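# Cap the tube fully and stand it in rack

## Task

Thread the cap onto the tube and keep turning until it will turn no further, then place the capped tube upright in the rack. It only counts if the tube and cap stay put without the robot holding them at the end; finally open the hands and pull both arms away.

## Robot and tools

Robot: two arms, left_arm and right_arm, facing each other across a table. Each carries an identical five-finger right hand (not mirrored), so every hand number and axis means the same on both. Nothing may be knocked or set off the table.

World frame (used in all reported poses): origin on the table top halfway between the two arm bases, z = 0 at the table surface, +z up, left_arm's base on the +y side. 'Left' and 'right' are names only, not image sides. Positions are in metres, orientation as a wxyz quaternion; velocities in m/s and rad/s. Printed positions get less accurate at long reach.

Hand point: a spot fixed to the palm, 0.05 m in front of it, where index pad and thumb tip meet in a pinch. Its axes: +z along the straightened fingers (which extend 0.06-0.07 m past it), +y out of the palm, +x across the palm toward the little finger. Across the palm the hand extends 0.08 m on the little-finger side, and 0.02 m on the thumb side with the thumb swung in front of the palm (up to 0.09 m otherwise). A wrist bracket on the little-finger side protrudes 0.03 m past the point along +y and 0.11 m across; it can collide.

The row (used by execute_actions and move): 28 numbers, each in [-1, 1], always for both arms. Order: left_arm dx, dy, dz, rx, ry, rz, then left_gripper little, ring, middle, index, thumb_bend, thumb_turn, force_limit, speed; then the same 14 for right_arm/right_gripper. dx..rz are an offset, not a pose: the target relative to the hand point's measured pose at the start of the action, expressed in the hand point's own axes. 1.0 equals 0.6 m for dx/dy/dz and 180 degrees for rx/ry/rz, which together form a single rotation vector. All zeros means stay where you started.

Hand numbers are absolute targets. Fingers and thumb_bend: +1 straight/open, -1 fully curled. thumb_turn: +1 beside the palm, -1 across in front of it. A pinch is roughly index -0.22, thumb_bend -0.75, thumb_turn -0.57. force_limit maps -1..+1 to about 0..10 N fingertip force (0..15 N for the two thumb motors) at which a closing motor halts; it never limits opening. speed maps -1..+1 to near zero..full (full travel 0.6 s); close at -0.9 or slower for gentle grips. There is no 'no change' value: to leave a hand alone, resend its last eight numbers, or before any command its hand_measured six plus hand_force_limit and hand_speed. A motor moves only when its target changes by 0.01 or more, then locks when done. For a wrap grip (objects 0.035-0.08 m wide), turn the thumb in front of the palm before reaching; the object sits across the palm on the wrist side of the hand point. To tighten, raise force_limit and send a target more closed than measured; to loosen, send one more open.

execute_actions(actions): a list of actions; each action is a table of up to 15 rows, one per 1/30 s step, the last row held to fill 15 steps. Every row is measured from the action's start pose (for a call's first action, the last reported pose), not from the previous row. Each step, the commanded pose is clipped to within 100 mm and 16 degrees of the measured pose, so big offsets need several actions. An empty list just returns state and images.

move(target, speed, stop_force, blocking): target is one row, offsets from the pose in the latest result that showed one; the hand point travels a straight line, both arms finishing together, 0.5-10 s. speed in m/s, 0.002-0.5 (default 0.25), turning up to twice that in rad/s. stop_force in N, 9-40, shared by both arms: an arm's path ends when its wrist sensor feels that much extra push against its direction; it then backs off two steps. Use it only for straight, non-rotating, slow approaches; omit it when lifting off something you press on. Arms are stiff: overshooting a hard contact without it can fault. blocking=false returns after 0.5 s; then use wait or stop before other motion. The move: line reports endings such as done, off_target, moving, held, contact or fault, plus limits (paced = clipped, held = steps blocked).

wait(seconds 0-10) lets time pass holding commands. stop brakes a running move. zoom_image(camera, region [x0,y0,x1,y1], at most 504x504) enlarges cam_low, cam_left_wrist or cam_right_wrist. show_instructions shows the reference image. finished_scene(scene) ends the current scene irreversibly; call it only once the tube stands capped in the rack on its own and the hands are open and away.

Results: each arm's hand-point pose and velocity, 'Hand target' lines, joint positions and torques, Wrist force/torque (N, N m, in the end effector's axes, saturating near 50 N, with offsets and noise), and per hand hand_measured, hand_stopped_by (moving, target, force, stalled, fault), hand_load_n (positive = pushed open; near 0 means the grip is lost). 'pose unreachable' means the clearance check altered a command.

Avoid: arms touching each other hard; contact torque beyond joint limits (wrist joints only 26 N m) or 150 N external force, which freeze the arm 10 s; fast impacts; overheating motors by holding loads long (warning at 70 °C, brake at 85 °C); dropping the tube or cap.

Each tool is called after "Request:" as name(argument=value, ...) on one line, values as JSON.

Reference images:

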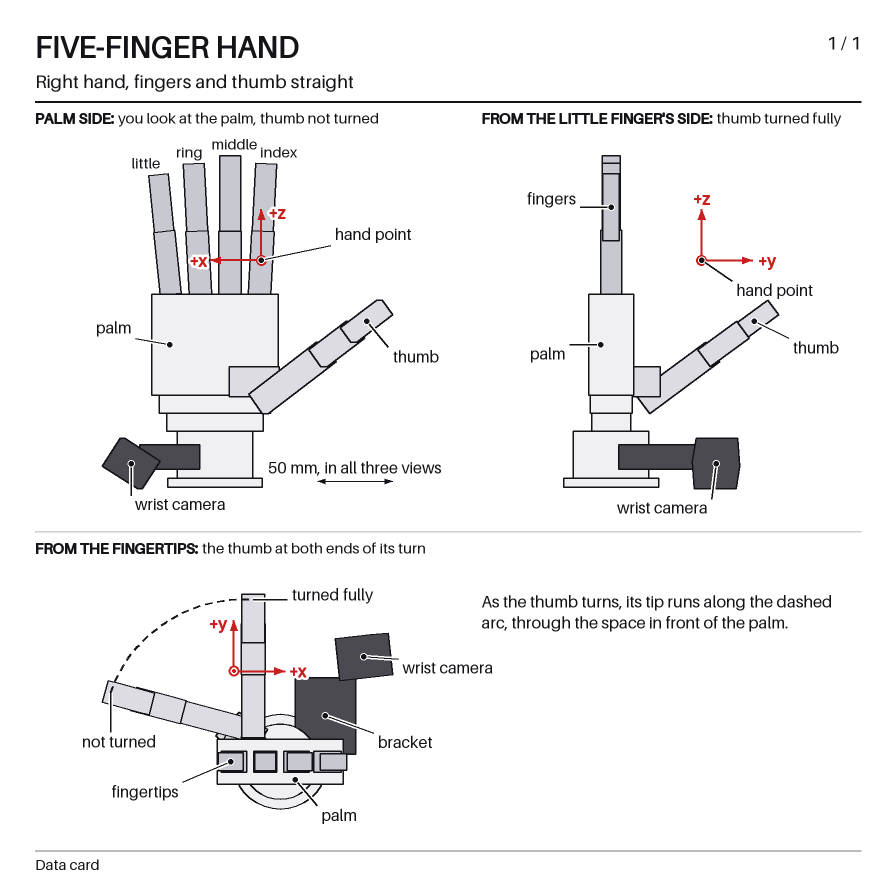

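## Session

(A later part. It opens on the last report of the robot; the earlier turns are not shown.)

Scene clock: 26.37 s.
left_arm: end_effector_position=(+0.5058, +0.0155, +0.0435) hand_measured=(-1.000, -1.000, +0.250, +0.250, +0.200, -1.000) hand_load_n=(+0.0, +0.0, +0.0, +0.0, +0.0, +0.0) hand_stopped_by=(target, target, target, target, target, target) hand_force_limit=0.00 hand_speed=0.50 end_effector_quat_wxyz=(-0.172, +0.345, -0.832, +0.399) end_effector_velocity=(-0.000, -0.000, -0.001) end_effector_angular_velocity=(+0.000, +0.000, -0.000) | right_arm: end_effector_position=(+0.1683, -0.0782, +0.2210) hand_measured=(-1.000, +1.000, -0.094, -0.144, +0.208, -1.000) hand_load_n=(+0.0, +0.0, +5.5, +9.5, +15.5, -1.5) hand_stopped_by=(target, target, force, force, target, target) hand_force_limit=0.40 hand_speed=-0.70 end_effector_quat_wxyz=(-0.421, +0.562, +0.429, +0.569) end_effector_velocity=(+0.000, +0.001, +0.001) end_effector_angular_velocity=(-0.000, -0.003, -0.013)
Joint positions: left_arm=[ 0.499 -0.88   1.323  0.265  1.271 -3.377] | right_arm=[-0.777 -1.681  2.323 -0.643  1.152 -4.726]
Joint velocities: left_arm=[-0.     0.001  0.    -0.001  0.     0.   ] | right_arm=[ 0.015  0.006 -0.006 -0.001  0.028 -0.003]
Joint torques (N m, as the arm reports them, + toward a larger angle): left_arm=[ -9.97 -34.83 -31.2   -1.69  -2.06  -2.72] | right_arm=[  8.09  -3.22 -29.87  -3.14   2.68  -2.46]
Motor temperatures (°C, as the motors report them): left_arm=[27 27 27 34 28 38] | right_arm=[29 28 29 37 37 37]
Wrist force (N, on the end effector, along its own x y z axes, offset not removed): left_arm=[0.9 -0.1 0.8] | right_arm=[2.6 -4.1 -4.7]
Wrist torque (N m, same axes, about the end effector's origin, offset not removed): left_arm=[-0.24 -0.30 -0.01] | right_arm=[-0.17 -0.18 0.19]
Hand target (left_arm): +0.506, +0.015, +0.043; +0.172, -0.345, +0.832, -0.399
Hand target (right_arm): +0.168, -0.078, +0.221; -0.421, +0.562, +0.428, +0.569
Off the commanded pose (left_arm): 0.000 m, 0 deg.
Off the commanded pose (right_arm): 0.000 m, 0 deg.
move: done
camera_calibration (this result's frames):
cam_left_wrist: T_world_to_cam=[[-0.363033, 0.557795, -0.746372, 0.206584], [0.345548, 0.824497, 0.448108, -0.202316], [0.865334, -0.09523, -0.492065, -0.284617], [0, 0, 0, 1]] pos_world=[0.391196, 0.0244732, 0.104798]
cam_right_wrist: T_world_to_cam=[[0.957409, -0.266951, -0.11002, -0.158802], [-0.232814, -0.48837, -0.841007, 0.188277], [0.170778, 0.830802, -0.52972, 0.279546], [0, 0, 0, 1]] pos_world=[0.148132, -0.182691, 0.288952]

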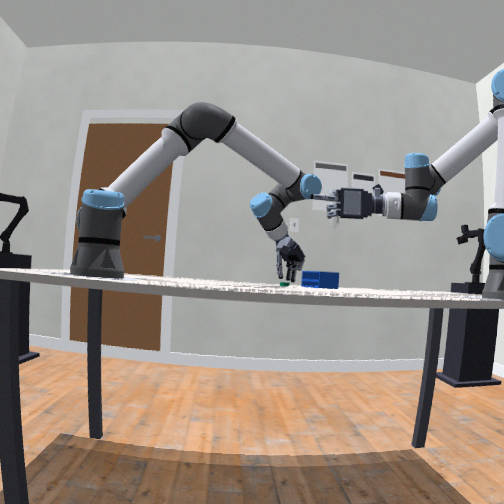

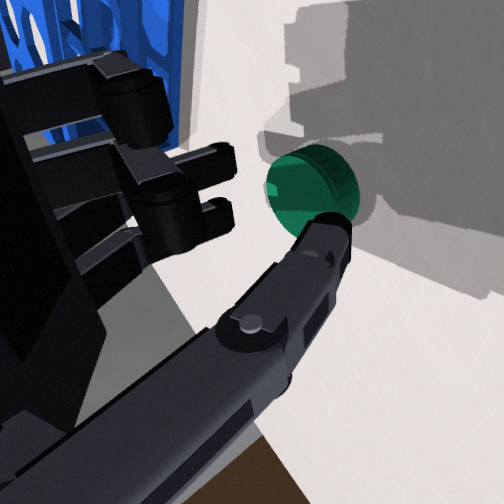

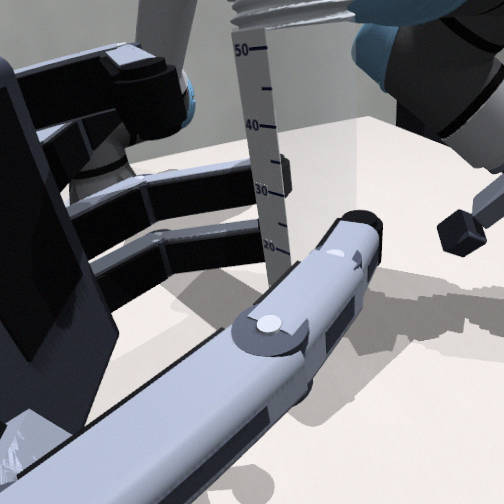

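Request:
move(target=[0,0.02,-0.004,0,0,0,-1,-1,0.25,0.25,0.2,-1,0,0.5,0,0,0,0,0,0,-1,1,-0.5,-0.5,0.2,-1,0.4,-0.7], speed=0.04)

Request:
move(target=[0,0.016,0.012,0,0,0,-1,-1,0.25,0.25,0.2,-1,0,0.5,0,0,0,0,0,0,-1,1,-0.5,-0.5,0.2,-1,0.4,-0.7], speed=0.02, stop_force=10)

Request:
zoom_image(camera="cam_low", region=[250, 240, 330, 300])

Scene clock: 27.43 s.
left_arm: end_effector_position=(+0.4994, +0.0220, +0.0357) hand_measured=(-1.000, -1.000, +0.250, +0.250, +0.200, -1.000) hand_load_n=(+0.0, +0.0, +0.0, +0.0, +0.0, +0.0) hand_stopped_by=(target, target, target, target, target, target) hand_force_limit=0.00 hand_speed=0.50 end_effector_quat_wxyz=(-0.172, +0.345, -0.832, +0.399) end_effector_velocity=(-0.001, +0.001, -0.001) end_effector_angular_velocity=(-0.001, -0.000, +0.000) | right_arm: end_effector_position=(+0.1683, -0.0782, +0.2211) hand_measured=(-1.000, +1.000, -0.094, -0.144, +0.208, -1.000) hand_load_n=(+0.0, +0.0, +5.5, +9.5, +15.5, -1.5) hand_stopped_by=(target, target, force, force, target, target) hand_force_limit=0.40 hand_speed=-0.70 end_effector_quat_wxyz=(-0.421, +0.562, +0.429, +0.569) end_effector_velocity=(-0.000, -0.000, +0.000) end_effector_angular_velocity=(+0.001, +0.001, +0.001)
Joint positions: left_arm=[ 0.493 -0.891  1.366  0.235  1.266 -3.381] | right_arm=[-0.777 -1.681  2.323 -0.643  1.152 -4.726]
Joint velocities: left_arm=[-0.001 -0.002  0.007 -0.006 -0.001 -0.001] | right_arm=[ 0.    -0.001  0.     0.001 -0.001  0.001]
Joint torques (N m, as the arm reports them, + toward a larger angle): left_arm=[-10.45 -55.92  -7.49  -1.63  -2.12  -2.67] | right_arm=[ -9.35 -21.38  -6.33  -0.41  -2.62   2.3 ]
Motor temperatures (°C, as the motors report them): left_arm=[27 27 27 34 28 38] | right_arm=[29 28 29 37 37 37]
Wrist force (N, on the end effector, along its own x y z axes, offset not removed): left_arm=[1.7 -0.6 1.8] | right_arm=[-2.9 2.9 1.9]
Wrist torque (N m, same axes, about the end effector's origin, offset not removed): left_arm=[-0.46 -0.46 0.05] | right_arm=[0.44 0.72 0.20]
Hand target (left_arm): +0.499, +0.022, +0.036; +0.172, -0.345, +0.832, -0.399
Hand target (right_arm): +0.168, -0.078, +0.221; -0.421, +0.562, +0.429, +0.569
Off the commanded pose (left_arm): 0.000 m, 0 deg.
Off the commanded pose (right_arm): 0.000 m, 0 deg.
move: done
camera_calibration (this result's frames):
cam_left_wrist: T_world_to_cam=[[-0.363089, 0.557818, -0.746328, 0.194829], [0.34557, 0.824485, 0.448115, -0.201995], [0.865302, -0.0952027, -0.492126, -0.282196], [0, 0, 0, 1]] pos_world=[0.384729, 0.0309973, 0.0970469]
cam_right_wrist: T_world_to_cam=[[0.957409, -0.266969, -0.109982, -0.158814], [-0.232783, -0.488332, -0.841037, 0.188297], [0.170823, 0.830818, -0.52968, 0.279526], [0, 0, 0, 1]] pos_world=[0.148133, -0.182682, 0.288958]

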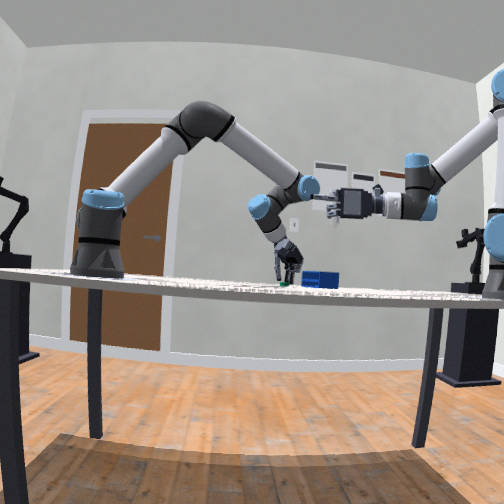

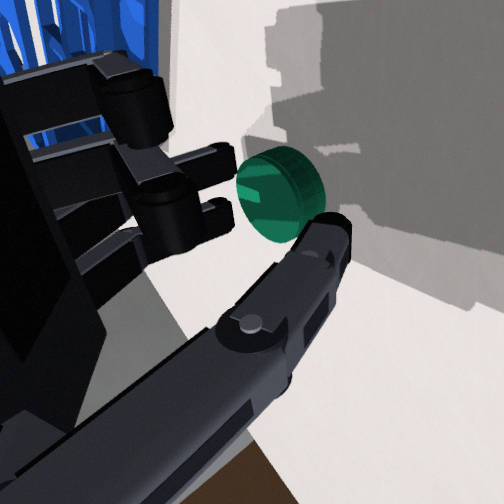

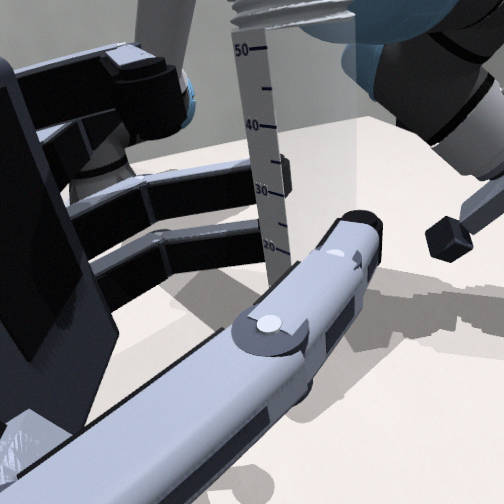

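Scene clock: 28.30 s.
left_arm: end_effector_position=(+0.4992, +0.0224, +0.0264) hand_measured=(-1.000, -1.000, +0.250, +0.250, +0.200, -1.000) hand_load_n=(+0.0, +0.0, -2.5, +0.0, +0.0, +0.0) hand_stopped_by=(target, target, target, target, target, target) hand_force_limit=0.00 hand_speed=0.50 end_effector_quat_wxyz=(-0.172, +0.345, -0.832, +0.399) end_effector_velocity=(+0.000, +0.002, +0.004) end_effector_angular_velocity=(+0.006, +0.002, +0.001) | right_arm: end_effector_position=(+0.1683, -0.0782, +0.2211) hand_measured=(-1.000, +1.000, -0.094, -0.144, +0.208, -1.000) hand_load_n=(+0.0, +0.0, +5.5, +9.5, +15.5, -1.5) hand_stopped_by=(target, target, force, force, target, target) hand_force_limit=0.40 hand_speed=-0.70 end_effector_quat_wxyz=(-0.421, +0.562, +0.429, +0.569) end_effector_velocity=(-0.000, +0.000, +0.000) end_effector_angular_velocity=(-0.000, -0.002, +0.000)
Joint positions: left_arm=[ 0.493 -0.881  1.376  0.216  1.266 -3.381] | right_arm=[-0.777 -1.681  2.323 -0.643  1.152 -4.726]
Joint velocities: left_arm=[ 0.001 -0.003 -0.006  0.015 -0.     0.001] | right_arm=[ 0.    -0.     0.    -0.     0.    -0.001]
Joint torques (N m, as the arm reports them, + toward a larger angle): left_arm=[ -2.2  -26.2  -12.38   6.33   2.75  -2.09] | right_arm=[ -4.93 -18.75  -8.17  -0.12  -0.98   1.56]
Motor temperatures (°C, as the motors report them): left_arm=[27 27 27 34 28 38] | right_arm=[29 28 29 37 37 37]
Wrist force (N, on the end effector, along its own x y z axes, offset not removed): left_arm=[2.2 -32.3 -24.8] | right_arm=[2.4 -0.1 0.4]
Wrist torque (N m, same axes, about the end effector's origin, offset not removed): left_arm=[0.74 0.07 -0.58] | right_arm=[0.18 -0.25 0.20]
Hand target (left_arm): +0.499, +0.022, +0.027; +0.172, -0.345, +0.832, -0.399
Hand target (right_arm): +0.168, -0.078, +0.221; -0.421, +0.562, +0.429, +0.569
Off the commanded pose (left_arm): 0.003 m, 0 deg.
Off the commanded pose (right_arm): 0.000 m, 0 deg.
move: contact (left_arm)
camera_calibration (this result's frames):
cam_left_wrist: T_world_to_cam=[[-0.363148, 0.557965, -0.746189, 0.187642], [0.34543, 0.824416, 0.448349, -0.198028], [0.865333, -0.0949389, -0.492123, -0.286642], [0, 0, 0, 1]] pos_world=[0.384587, 0.0313465, 0.087739]
cam_right_wrist: T_world_to_cam=[[0.95741, -0.26696, -0.109989, -0.158811], [-0.232784, -0.488329, -0.841039, 0.188299], [0.170813, 0.830823, -0.529675, 0.279529], [0, 0, 0, 1]] pos_world=[0.148134, -0.182684, 0.288959]

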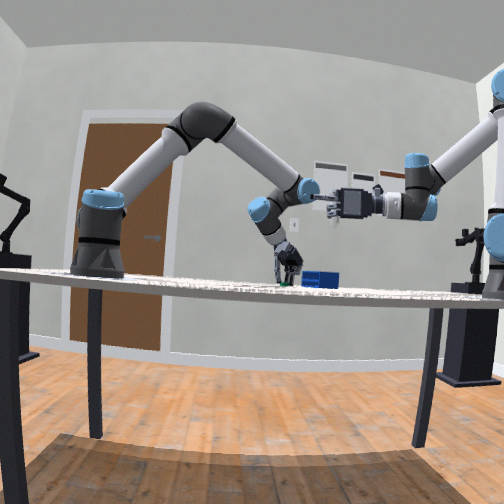

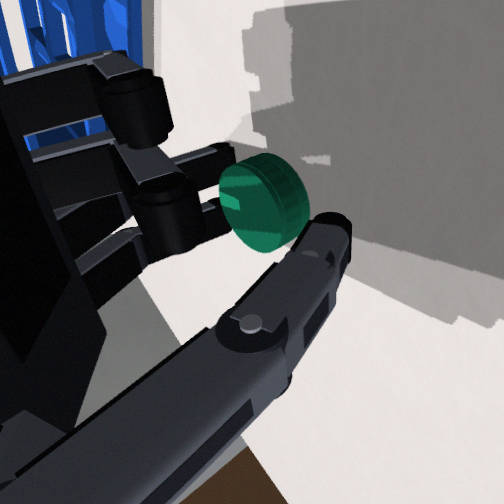

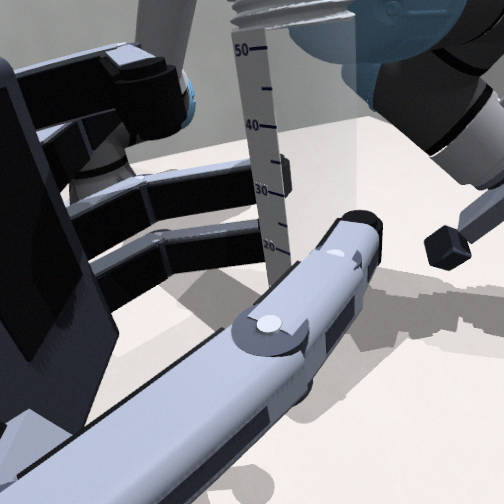

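Region (250, 240, 330, 300) of cam_low's 504x504 image, scaled by 6.300, with more detail than that image has; it fills the top 378 rows of this view, and the rest is white.

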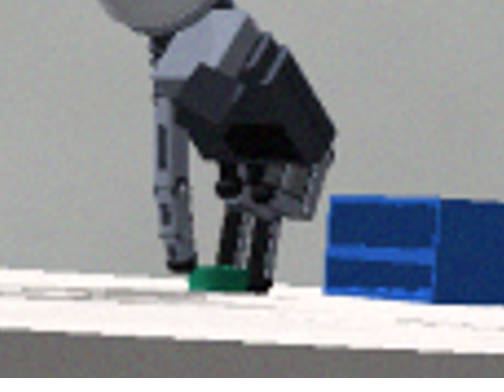

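Request:
move(target=[0,-0.001,0.006,0.062,0,0,-1,-1,0.25,0.25,0.2,-1,0,0.5,0,0,0,0,0,0,-1,1,-0.5,-0.5,0.2,-1,0.4,-0.7], speed=0.08)

Request:
zoom_image(camera="cam_low", region=[250, 240, 330, 300])

Scene clock: 30.07 s.
left_arm: end_effector_position=(+0.5015, +0.0202, +0.0248) hand_measured=(-1.000, -1.000, +0.250, +0.250, +0.200, -1.000) hand_load_n=(+0.0, +0.0, +0.0, +0.0, +0.0, +0.0) hand_stopped_by=(target, target, target, target, target, target) hand_force_limit=0.00 hand_speed=0.50 end_effector_quat_wxyz=(-0.204, +0.327, -0.790, +0.478) end_effector_velocity=(+0.001, -0.000, -0.000) end_effector_angular_velocity=(-0.011, -0.010, -0.000) | right_arm: end_effector_position=(+0.1683, -0.0782, +0.2211) hand_measured=(-1.000, +1.000, -0.094, -0.144, +0.208, -1.000) hand_load_n=(+0.0, +0.0, +5.5, +9.5, +15.5, -1.5) hand_stopped_by=(target, target, force, force, target, target) hand_force_limit=0.40 hand_speed=-0.70 end_effector_quat_wxyz=(-0.421, +0.562, +0.429, +0.569) end_effector_velocity=(+0.000, +0.000, +0.000) end_effector_angular_velocity=(+0.000, -0.001, -0.000)
Joint positions: left_arm=[ 0.47  -0.95   1.571 -0.106  1.206 -3.329] | right_arm=[-0.777 -1.681  2.323 -0.643  1.152 -4.726]
Joint velocities: left_arm=[-0.001 -0.004  0.014 -0.026 -0.003  0.005] | right_arm=[-0.     0.    -0.    -0.001  0.    -0.001]
Joint torques (N m, as the arm reports them, + toward a larger angle): left_arm=[ -9.16 -51.53  -5.8   -2.17  -1.77   2.43] | right_arm=[ -4.17 -18.77  -8.34  -0.1   -0.28   1.27]
Motor temperatures (°C, as the motors report them): left_arm=[27 27 27 34 28 38] | right_arm=[29 28 29 37 37 37]
Wrist force (N, on the end effector, along its own x y z axes, offset not removed): left_arm=[1.7 -1.4 2.0] | right_arm=[-0.1 -0.2 0.3]
Wrist torque (N m, same axes, about the end effector's origin, offset not removed): left_arm=[-0.47 -0.46 0.05] | right_arm=[-0.12 0.32 0.13]
Hand target (left_arm): +0.501, +0.020, +0.025; +0.205, -0.327, +0.789, -0.478
Hand target (right_arm): +0.168, -0.078, +0.221; -0.421, +0.562, +0.429, +0.569
Off the commanded pose (left_arm): 0.000 m, 0 deg.
Off the commanded pose (right_arm): 0.000 m, 0 deg.
move: done
camera_calibration (this result's frames):
cam_left_wrist: T_world_to_cam=[[-0.251451, 0.44945, -0.857186, 0.137404], [0.290657, 0.879828, 0.37606, -0.168102], [0.923196, -0.154586, -0.35187, -0.320896], [0, 0, 0, 1]] pos_world=[0.37966, 0.0365387, 0.068084]
cam_right_wrist: T_world_to_cam=[[0.95741, -0.26696, -0.109989, -0.158811], [-0.232784, -0.488329, -0.841039, 0.188299], [0.170813, 0.830823, -0.529675, 0.279529], [0, 0, 0, 1]] pos_world=[0.148133, -0.182684, 0.288959]

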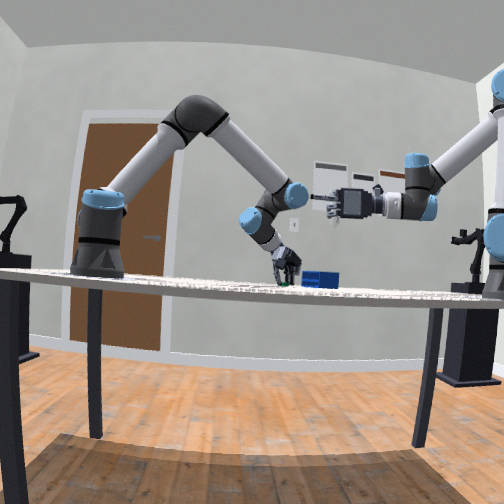

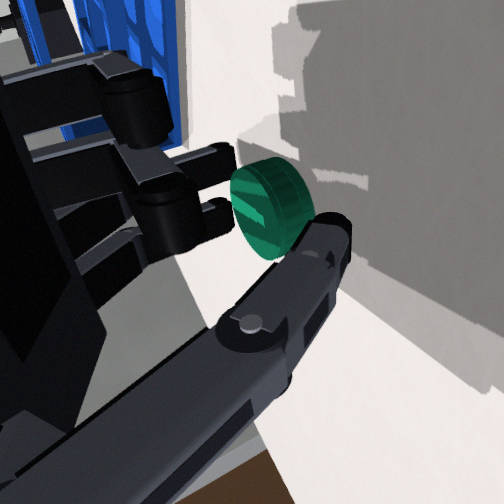

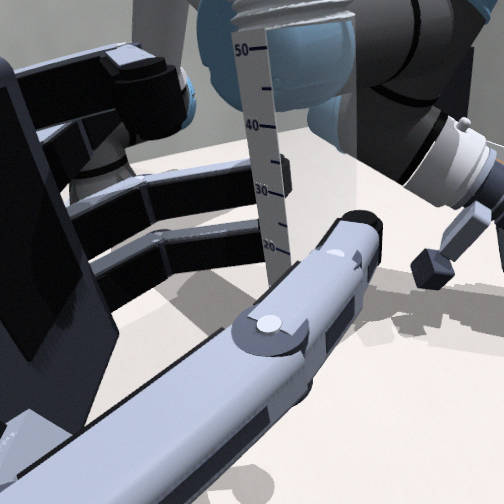

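Region (250, 240, 330, 300) of cam_low's 504x504 image, scaled by 6.300, with more detail than that image has; it fills the top 378 rows of this view, and the rest is white.

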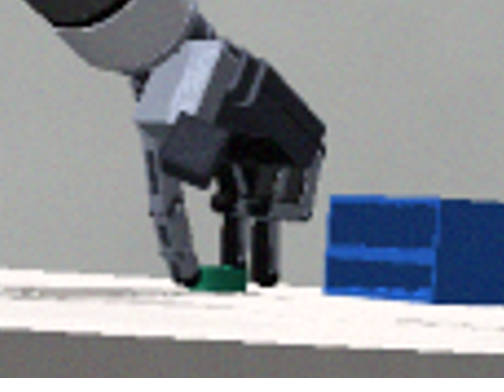

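Request:
move(target=[0,0,0,0,0,0,-1,-1,-0.4,-0.4,0.2,-1,0.2,-0.8,0,0,0,0,0,0,-1,1,-0.5,-0.5,0.2,-1,0.4,-0.7])

Request:
move(target=[0,-0.1,-0.05,0,0,0,-1,-1,-0.4,-0.4,0.2,-1,0.2,-0.8,0,0,-0.05,0,0,0,-1,1,-0.5,-0.5,0.2,-1,0.4,-0.7], speed=0.1)

Request:
zoom_image(camera="cam_low", region=[250, 220, 330, 300])

Scene clock: 31.50 s.
left_arm: end_effector_position=(+0.5015, +0.0201, +0.0248) hand_measured=(-1.000, -1.000, -0.036, -0.058, +0.204, -1.000) hand_load_n=(+0.0, +0.0, +5.5, +8.0, +7.5, +0.0) hand_stopped_by=(target, target, force, force, target, target) hand_force_limit=0.20 hand_speed=-0.80 end_effector_quat_wxyz=(-0.204, +0.327, -0.789, +0.478) end_effector_velocity=(+0.000, +0.000, -0.000) end_effector_angular_velocity=(+0.000, +0.000, +0.001) | right_arm: end_effector_position=(+0.1683, -0.0782, +0.2211) hand_measured=(-1.000, +1.000, -0.094, -0.144, +0.208, -1.000) hand_load_n=(+0.0, +0.0, +5.5, +9.5, +15.5, -1.5) hand_stopped_by=(target, target, force, force, target, target) hand_force_limit=0.40 hand_speed=-0.70 end_effector_quat_wxyz=(-0.421, +0.562, +0.429, +0.569) end_effector_velocity=(+0.000, +0.000, -0.001) end_effector_angular_velocity=(-0.001, -0.000, -0.000)
Joint positions: left_arm=[ 0.47  -0.95   1.571 -0.107  1.206 -3.329] | right_arm=[-0.777 -1.681  2.323 -0.643  1.152 -4.726]
Joint velocities: left_arm=[ 0.001  0.     0.     0.     0.    -0.   ] | right_arm=[ 0.     0.001  0.     0.     0.    -0.001]
Joint torques (N m, as the arm reports them, + toward a larger angle): left_arm=[ 11.3  -28.94 -19.92   3.06   1.66  -2.83] | right_arm=[ -3.88 -18.91  -8.54  -0.15  -0.18   1.17]
Motor temperatures (°C, as the motors report them): left_arm=[27 27 27 34 28 38] | right_arm=[29 28 29 37 37 37]
Wrist force (N, on the end effector, along its own x y z axes, offset not removed): left_arm=[0.4 -11.3 -2.4] | right_arm=[-2.8 -4.7 -0.3]
Wrist torque (N m, same axes, about the end effector's origin, offset not removed): left_arm=[-0.87 -0.29 -0.15] | right_arm=[-0.76 0.81 -0.30]
Hand target (left_arm): +0.501, +0.020, +0.025; +0.204, -0.327, +0.790, -0.478
Hand target (right_arm): +0.168, -0.078, +0.221; -0.421, +0.562, +0.429, +0.569
Off the commanded pose (left_arm): 0.000 m, 0 deg.
Off the commanded pose (right_arm): 0.000 m, 0 deg.
move: done
camera_calibration (this result's frames):
cam_left_wrist: T_world_to_cam=[[-0.25139, 0.449364, -0.857248, 0.137448], [0.29066, 0.879861, 0.375981, -0.168073], [0.923212, -0.15465, -0.3518, -0.320896], [0, 0, 0, 1]] pos_world=[0.37966, 0.0364903, 0.0681282]
cam_right_wrist: T_world_to_cam=[[0.95741, -0.26696, -0.109989, -0.158811], [-0.232784, -0.488329, -0.841039, 0.188299], [0.170813, 0.830823, -0.529675, 0.279529], [0, 0, 0, 1]] pos_world=[0.148133, -0.182684, 0.288959]

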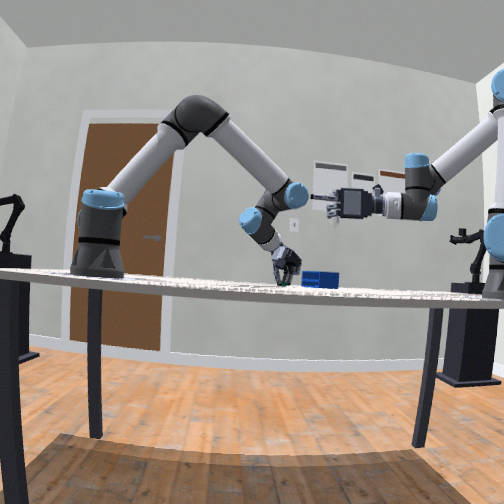

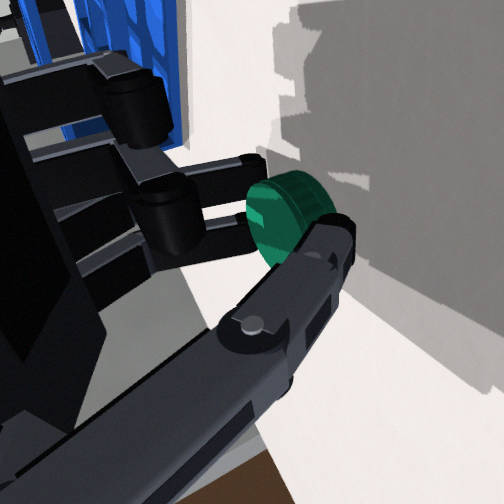

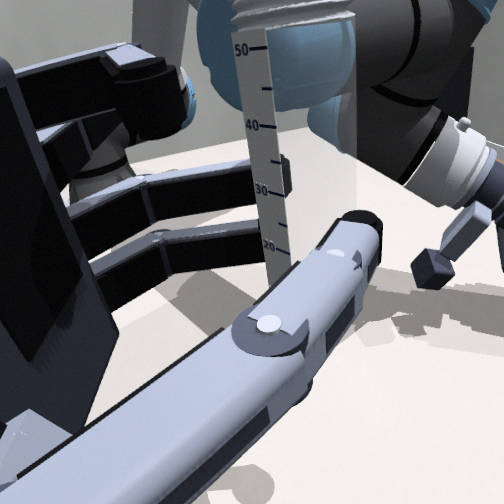

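Scene clock: 32.67 s.
left_arm: end_effector_position=(+0.5016, +0.0188, +0.0917) hand_measured=(-1.000, -1.000, -0.036, -0.058, +0.206, -1.000) hand_load_n=(+0.0, +0.0, +4.0, +6.0, +10.0, +0.0) hand_stopped_by=(target, target, force, force, target, target) hand_force_limit=0.20 hand_speed=-0.80 end_effector_quat_wxyz=(-0.204, +0.327, -0.790, +0.478) end_effector_velocity=(-0.000, -0.000, +0.002) end_effector_angular_velocity=(-0.000, +0.002, +0.001) | right_arm: end_effector_position=(+0.1600, -0.1070, +0.2210) hand_measured=(-1.000, +1.000, -0.094, -0.144, +0.208, -1.000) hand_load_n=(+0.0, +0.0, +5.5, +9.5, +15.5, -1.5) hand_stopped_by=(target, target, force, force, target, target) hand_force_limit=0.40 hand_speed=-0.70 end_effector_quat_wxyz=(-0.421, +0.562, +0.429, +0.569) end_effector_velocity=(+0.000, -0.001, +0.000) end_effector_angular_velocity=(+0.001, -0.001, -0.001)
Joint positions: left_arm=[ 0.469 -1.03   1.507  0.038  1.206 -3.329] | right_arm=[-0.829 -1.772  2.395 -0.624  1.1   -4.726]
Joint velocities: left_arm=[-0.    -0.002 -0.003  0.005  0.    -0.002] | right_arm=[-0.003 -0.004  0.002 -0.    -0.001  0.   ]
Joint torques (N m, as the arm reports them, + toward a larger angle): left_arm=[-10.16 -51.22 -30.13   2.01  -2.15  -2.69] | right_arm=[ -8.63 -18.16  -6.47   0.52  -2.51   0.32]
Motor temperatures (°C, as the motors report them): left_arm=[27 27 27 34 28 38] | right_arm=[29 28 29 37 37 37]
Wrist force (N, on the end effector, along its own x y z axes, offset not removed): left_arm=[1.5 -2.7 1.1] | right_arm=[0.1 -3.5 -3.7]
Wrist torque (N m, same axes, about the end effector's origin, offset not removed): left_arm=[-0.68 -0.45 -0.04] | right_arm=[-0.18 0.33 -0.04]
Hand target (left_arm): +0.502, +0.019, +0.092; +0.204, -0.327, +0.789, -0.478
Hand target (right_arm): +0.160, -0.107, +0.221; -0.421, +0.562, +0.429, +0.569
Off the commanded pose (left_arm): 0.000 m, 0 deg.
Off the commanded pose (right_arm): 0.000 m, 0 deg.
move: done
camera_calibration (this result's frames):
cam_left_wrist: T_world_to_cam=[[-0.251264, 0.449434, -0.857249, 0.195388], [0.29068, 0.879818, 0.376067, -0.192066], [0.92324, -0.154693, -0.351708, -0.297734], [0, 0, 0, 1]] pos_world=[0.379804, 0.0351116, 0.13501]
cam_right_wrist: T_world_to_cam=[[0.95741, -0.266997, -0.109901, -0.15855], [-0.232735, -0.488369, -0.84103, 0.172305], [0.17088, 0.830788, -0.529709, 0.304794], [0, 0, 0, 1]] pos_world=[0.139815, -0.211403, 0.288941]

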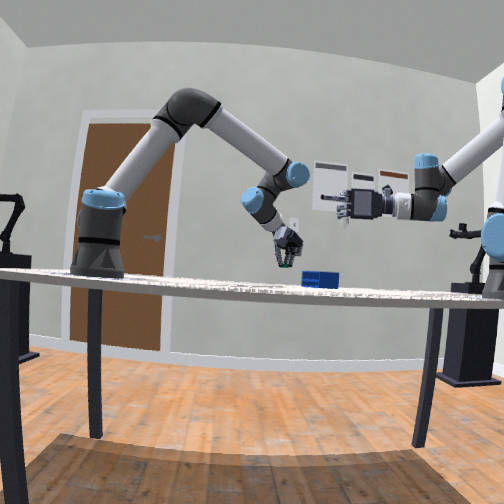

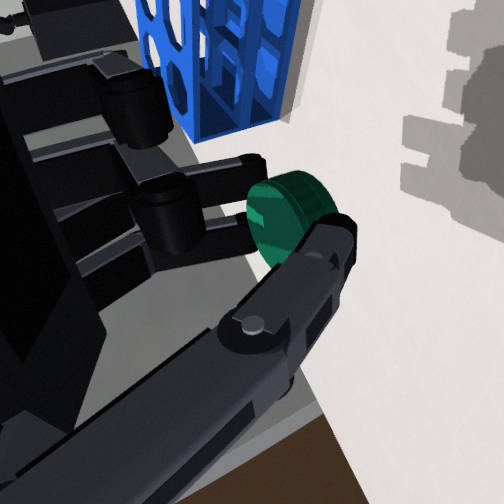

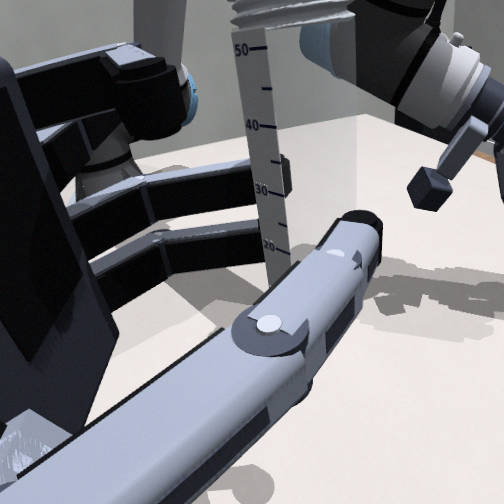

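Region (250, 220, 330, 300) of cam_low's 504x504 image, scaled by 6.300, with more detail than that image has.

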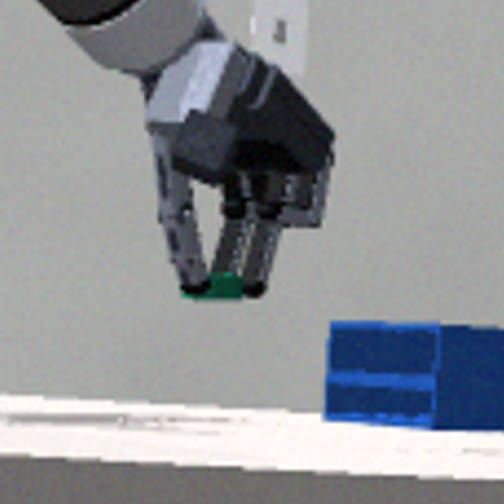

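Request:
move(target=[0.067,-0.25,-0.21,0,0,0,-1,-1,-0.4,-0.4,0.2,-1,0.2,-0.8,-0.15,0.042,0.093,0.09,0,0,-1,1,-0.5,-0.5,0.2,-1,0.4,-0.7])

Request:
move(target=[0.348,0.097,-0.148,0,0,0,-1,-1,-0.4,-0.4,0.2,-1,0.2,-0.8,0,0,0,0,0,0,-1,1,-0.5,-0.5,0.2,-1,0.4,-0.7])

Request:
zoom_image(camera="cam_low", region=[270, 160, 390, 280])

Scene clock: 34.77 s.
left_arm: end_effector_position=(+0.4413, +0.0182, +0.2821) hand_measured=(-1.000, -1.000, -0.036, -0.058, +0.206, -1.000) hand_load_n=(+0.0, +0.0, +4.0, +6.0, +10.0, +0.0) hand_stopped_by=(target, target, force, force, target, target) hand_force_limit=0.20 hand_speed=-0.80 end_effector_quat_wxyz=(-0.204, +0.327, -0.790, +0.478) end_effector_velocity=(-0.001, -0.000, +0.003) end_effector_angular_velocity=(+0.001, +0.001, +0.001) | right_arm: end_effector_position=(+0.2008, -0.0608, +0.1314) hand_measured=(-1.000, +1.000, -0.094, -0.144, +0.208, -1.000) hand_load_n=(+0.0, +0.0, +5.5, +9.5, +15.5, -1.5) hand_stopped_by=(target, target, force, force, target, target) hand_force_limit=0.40 hand_speed=-0.70 end_effector_quat_wxyz=(-0.496, +0.497, +0.504, +0.503) end_effector_velocity=(+0.001, +0.001, -0.000) end_effector_angular_velocity=(+0.003, -0.001, +0.004)
Joint positions: left_arm=[ 0.355 -1.225  1.292  0.473  1.107 -3.392] | right_arm=[-1.039 -1.397  2.349 -0.947  0.608 -4.731]
Joint velocities: left_arm=[-0.002 -0.001 -0.006  0.008 -0.002 -0.002] | right_arm=[-0.001  0.006 -0.003 -0.008 -0.005  0.003]
Joint torques (N m, as the arm reports them, + toward a larger angle): left_arm=[-10.03 -45.59 -30.53   2.28  -1.85  -2.66] | right_arm=[ -8.62 -10.07 -24.75  -2.51  -2.52   2.1 ]
Motor temperatures (°C, as the motors report them): left_arm=[27 27 27 34 28 38] | right_arm=[29 28 29 37 37 37]
Wrist force (N, on the end effector, along its own x y z axes, offset not removed): left_arm=[-0.8 -1.6 1.9] | right_arm=[5.3 1.7 -3.0]
Wrist torque (N m, same axes, about the end effector's origin, offset not removed): left_arm=[-0.54 -0.08 -0.16] | right_arm=[0.52 -0.66 0.58]
Hand target (left_arm): +0.441, +0.018, +0.282; +0.204, -0.327, +0.790, -0.478
Hand target (right_arm): +0.201, -0.061, +0.131; +0.496, -0.497, -0.505, -0.503
Off the commanded pose (left_arm): 0.001 m, 0 deg.
Off the commanded pose (right_arm): 0.000 m, 0 deg.
move: done
camera_calibration (this result's frames):
cam_left_wrist: T_world_to_cam=[[-0.251603, 0.449241, -0.85725, 0.34384], [0.29089, 0.879892, 0.37573, -0.245685], [0.923081, -0.154831, -0.352063, -0.174969], [0, 0, 0, 1]] pos_world=[0.319489, 0.0346186, 0.325468]
cam_right_wrist: T_world_to_cam=[[0.993905, 0.00971231, -0.10981, -0.185673], [-0.087417, -0.53744, -0.838759, 0.0964884], [-0.0671625, 0.843246, -0.533316, 0.26104], [0, 0, 0, 1]] pos_world=[0.210508, -0.166461, 0.199759]

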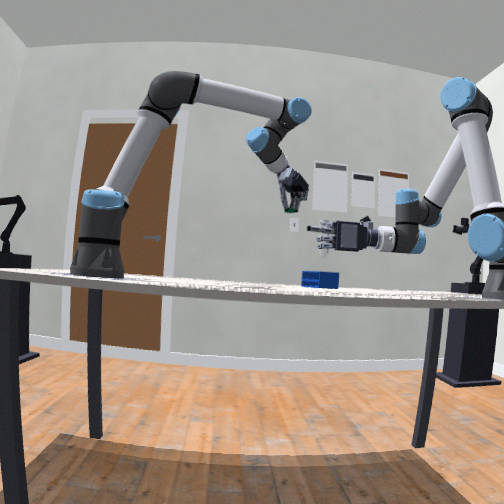

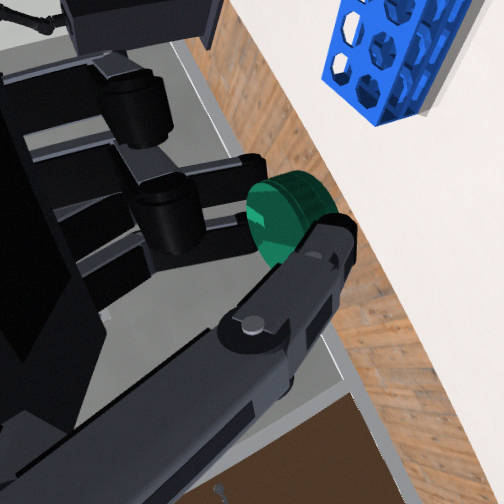

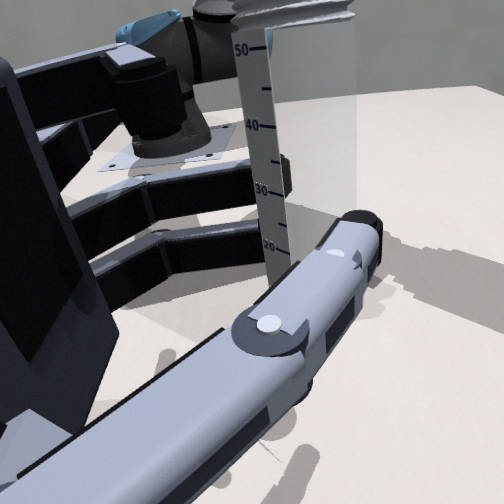

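Scene clock: 36.33 s.
left_arm: end_effector_position=(+0.2194, -0.0557, +0.2682) hand_measured=(-1.000, -1.000, -0.036, -0.058, +0.206, -1.000) hand_load_n=(+0.0, +0.0, +4.0, +6.0, +10.0, +0.0) hand_stopped_by=(target, target, force, force, target, target) hand_force_limit=0.20 hand_speed=-0.80 end_effector_quat_wxyz=(-0.203, +0.327, -0.790, +0.477) end_effector_velocity=(-0.003, -0.001, -0.000) end_effector_angular_velocity=(+0.002, +0.001, +0.001) | right_arm: end_effector_position=(+0.2008, -0.0608, +0.1314) hand_measured=(-1.000, +1.000, -0.094, -0.144, +0.208, -1.000) hand_load_n=(+0.0, +0.0, +5.5, +9.5, +15.5, -1.5) hand_stopped_by=(target, target, force, force, target, target) hand_force_limit=0.40 hand_speed=-0.70 end_effector_quat_wxyz=(-0.496, +0.497, +0.504, +0.503) end_effector_velocity=(-0.000, +0.000, -0.000) end_effector_angular_velocity=(-0.000, +0.001, +0.000)
Joint positions: left_arm=[-0.109 -1.165  1.277  0.648  0.734 -3.747] | right_arm=[-1.039 -1.397  2.349 -0.947  0.608 -4.731]
Joint velocities: left_arm=[-0.005  0.004 -0.006  0.008 -0.003 -0.007] | right_arm=[0.001 0.    0.    0.    0.    0.   ]
Joint torques (N m, as the arm reports them, + toward a larger angle): left_arm=[-10.18 -28.1  -33.78   2.67  -2.67  -2.64] | right_arm=[  8.77 -28.39  -2.03   0.96   2.81  -2.34]
Motor temperatures (°C, as the motors report them): left_arm=[27 27 27 34 28 38] | right_arm=[29 28 29 37 37 37]
Wrist force (N, on the end effector, along its own x y z axes, offset not removed): left_arm=[0.9 -1.4 1.7] | right_arm=[1.3 -0.6 -2.4]
Wrist torque (N m, same axes, about the end effector's origin, offset not removed): left_arm=[-0.50 -0.46 -0.05] | right_arm=[0.18 0.11 0.35]
Hand target (left_arm): +0.219, -0.056, +0.268; +0.203, -0.327, +0.790, -0.477
Hand target (right_arm): +0.201, -0.061, +0.131; +0.496, -0.497, -0.504, -0.503
Off the commanded pose (left_arm): 0.001 m, 0 deg.
Off the commanded pose (right_arm): 0.000 m, 0 deg.
move: done
camera_calibration (this result's frames):
cam_left_wrist: T_world_to_cam=[[-0.253487, 0.449333, -0.856647, 0.309609], [0.291767, 0.879843, 0.375164, -0.110873], [0.922289, -0.154842, -0.35413, 0.0142108], [0, 0, 0, 1]] pos_world=[0.0977245, -0.0393665, 0.311853]
cam_right_wrist: T_world_to_cam=[[0.993905, 0.00971196, -0.10981, -0.185673], [-0.0874172, -0.53744, -0.838759, 0.0964884], [-0.0671622, 0.843246, -0.533316, 0.26104], [0, 0, 0, 1]] pos_world=[0.210508, -0.166461, 0.199759]

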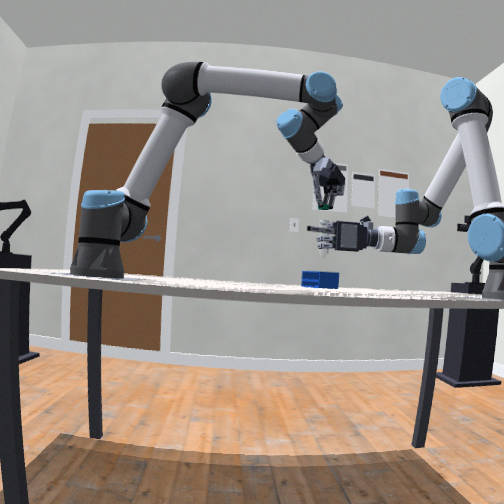

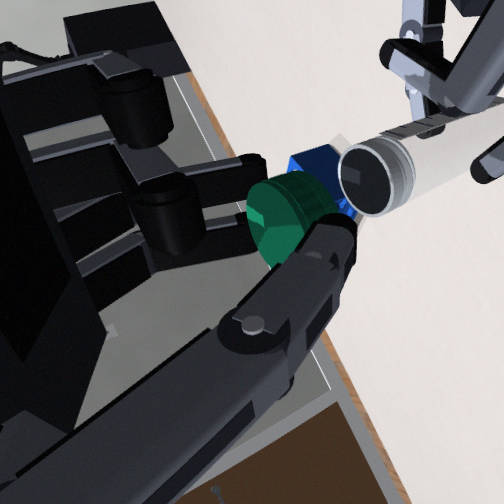

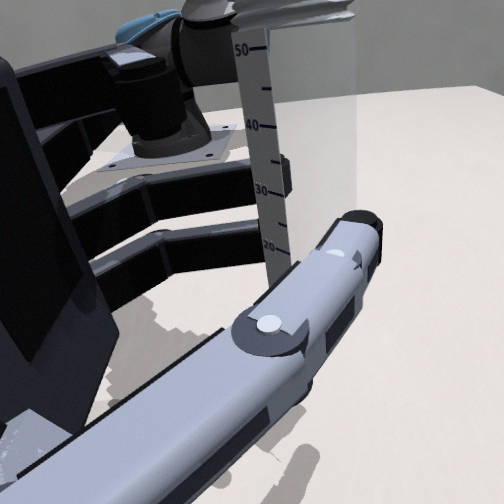

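Region (270, 160, 390, 280) of cam_low's 504x504 image, scaled by 4.200, with more detail than that image has.

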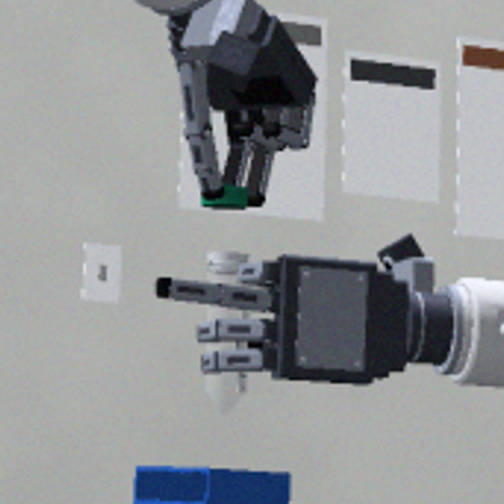

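Request:
move(target=[0.005,0.029,0.031,0,0,0,-1,-1,-0.4,-0.4,0.2,-1,0.2,-0.8,0,0,0,0,0.015,0,-1,1,-0.5,-0.5,0.2,-1,0.4,-0.7], speed=0.05)

Request:
zoom_image(camera="cam_low", region=[290, 190, 370, 270])

Request:
zoom_image(camera="cam_left_wrist", region=[220, 80, 504, 300])

Scene clock: 37.63 s.
left_arm: end_effector_position=(+0.2235, -0.0635, +0.2444) hand_measured=(-1.000, -1.000, -0.036, -0.058, +0.206, -1.000) hand_load_n=(+0.0, +0.0, +4.0, +6.0, +10.0, +0.0) hand_stopped_by=(target, target, force, force, target, target) hand_force_limit=0.20 hand_speed=-0.80 end_effector_quat_wxyz=(-0.203, +0.327, -0.790, +0.477) end_effector_velocity=(-0.000, -0.001, -0.003) end_effector_angular_velocity=(+0.001, +0.000, -0.001) | right_arm: end_effector_position=(+0.2008, -0.0608, +0.1314) hand_measured=(-1.000, +1.000, -0.094, -0.144, +0.208, -1.000) hand_load_n=(+0.0, +0.0, +5.5, +9.5, +15.5, -1.5) hand_stopped_by=(target, target, force, force, target, target) hand_force_limit=0.40 hand_speed=-0.70 end_effector_quat_wxyz=(-0.507, +0.485, +0.493, +0.514) end_effector_velocity=(+0.000, +0.000, +0.000) end_effector_angular_velocity=(+0.006, -0.002, -0.002)
Joint positions: left_arm=[-0.098 -1.138  1.298  0.592  0.742 -3.735] | right_arm=[-1.042 -1.381  2.381 -1.078  0.605 -4.664]
Joint velocities: left_arm=[ 0.     0.004  0.001 -0.005  0.001  0.001] | right_arm=[-0.     0.002  0.004 -0.017  0.002  0.007]
Joint torques (N m, as the arm reports them, + toward a larger angle): left_arm=[ 10.24 -27.12  -8.95  -1.1    0.61   2.68] | right_arm=[ -8.5  -10.93  -0.45  -2.96  -2.13   2.12]
Motor temperatures (°C, as the motors report them): left_arm=[27 27 27 34 28 38] | right_arm=[29 28 29 37 37 37]
Wrist force (N, on the end effector, along its own x y z axes, offset not removed): left_arm=[0.4 -1.1 1.2] | right_arm=[1.4 -4.1 -1.8]
Wrist torque (N m, same axes, about the end effector's origin, offset not removed): left_arm=[-0.42 -0.23 0.02] | right_arm=[-0.30 0.10 0.30]
Hand target (left_arm): +0.224, -0.064, +0.244; +0.203, -0.327, +0.790, -0.477
Hand target (right_arm): +0.201, -0.061, +0.131; +0.508, -0.485, -0.493, -0.514
Off the commanded pose (left_arm): 0.000 m, 0 deg.
Off the commanded pose (right_arm): 0.000 m, 0 deg.
move: done
camera_calibration (this result's frames):
cam_left_wrist: T_world_to_cam=[[-0.253457, 0.449323, -0.856661, 0.293716], [0.291741, 0.879849, 0.375169, -0.0962491], [0.922305, -0.154834, -0.35409, 0.000782767], [0, 0, 0, 1]] pos_world=[0.101802, -0.0471677, 0.288002]
cam_right_wrist: T_world_to_cam=[[0.993897, 0.0154624, -0.109224, -0.185374], [-0.0870731, -0.497943, -0.862828, 0.101993], [-0.0677284, 0.867072, -0.493557, 0.257398], [0, 0, 0, 1]] pos_world=[0.210556, -0.169529, 0.194796]

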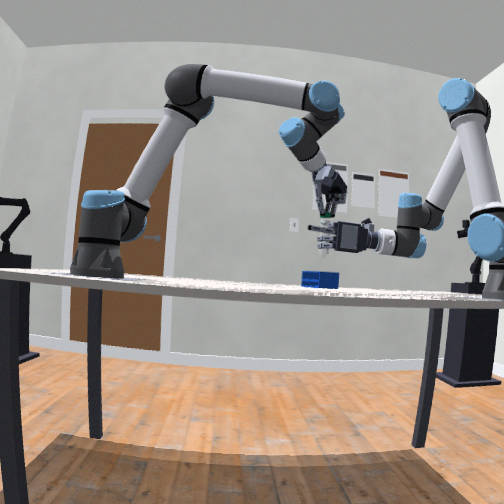

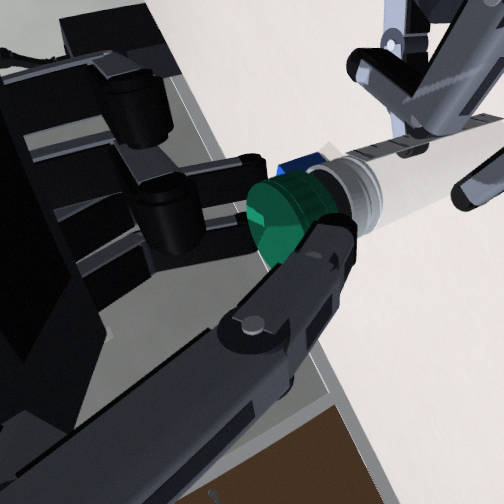

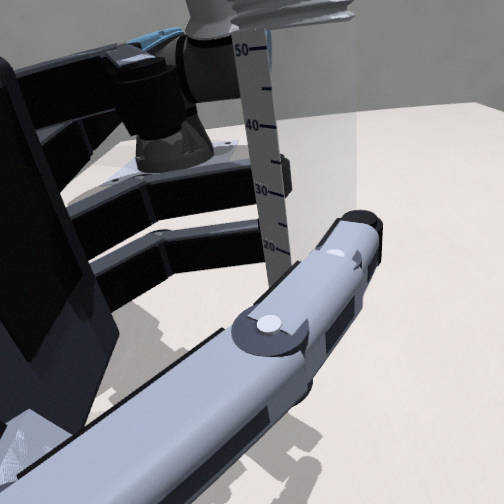

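Region (290, 190, 370, 270) of cam_low's 504x504 image, scaled by 6.300, with more detail than that image has.

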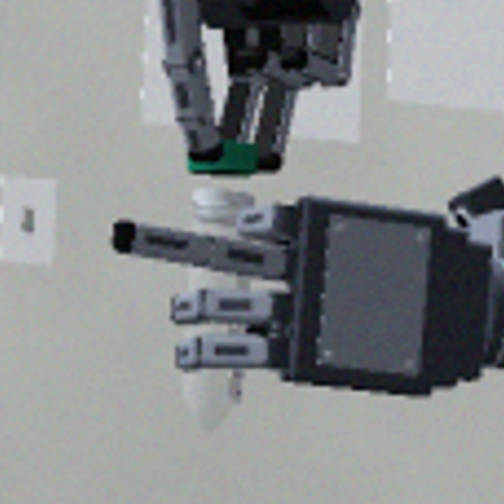

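Region (220, 80, 504, 300) of cam_left_wrist's 504x504 image, scaled by 1.775, with more detail than that image has; it fills the top 390 rows of this view, and the rest is white.

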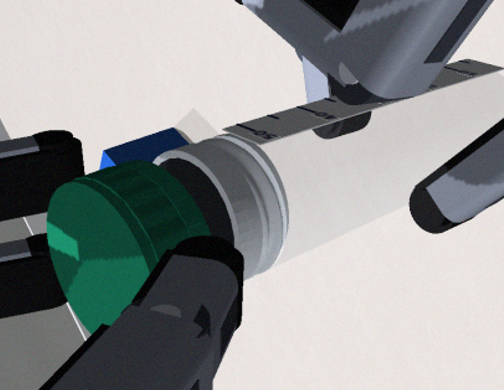

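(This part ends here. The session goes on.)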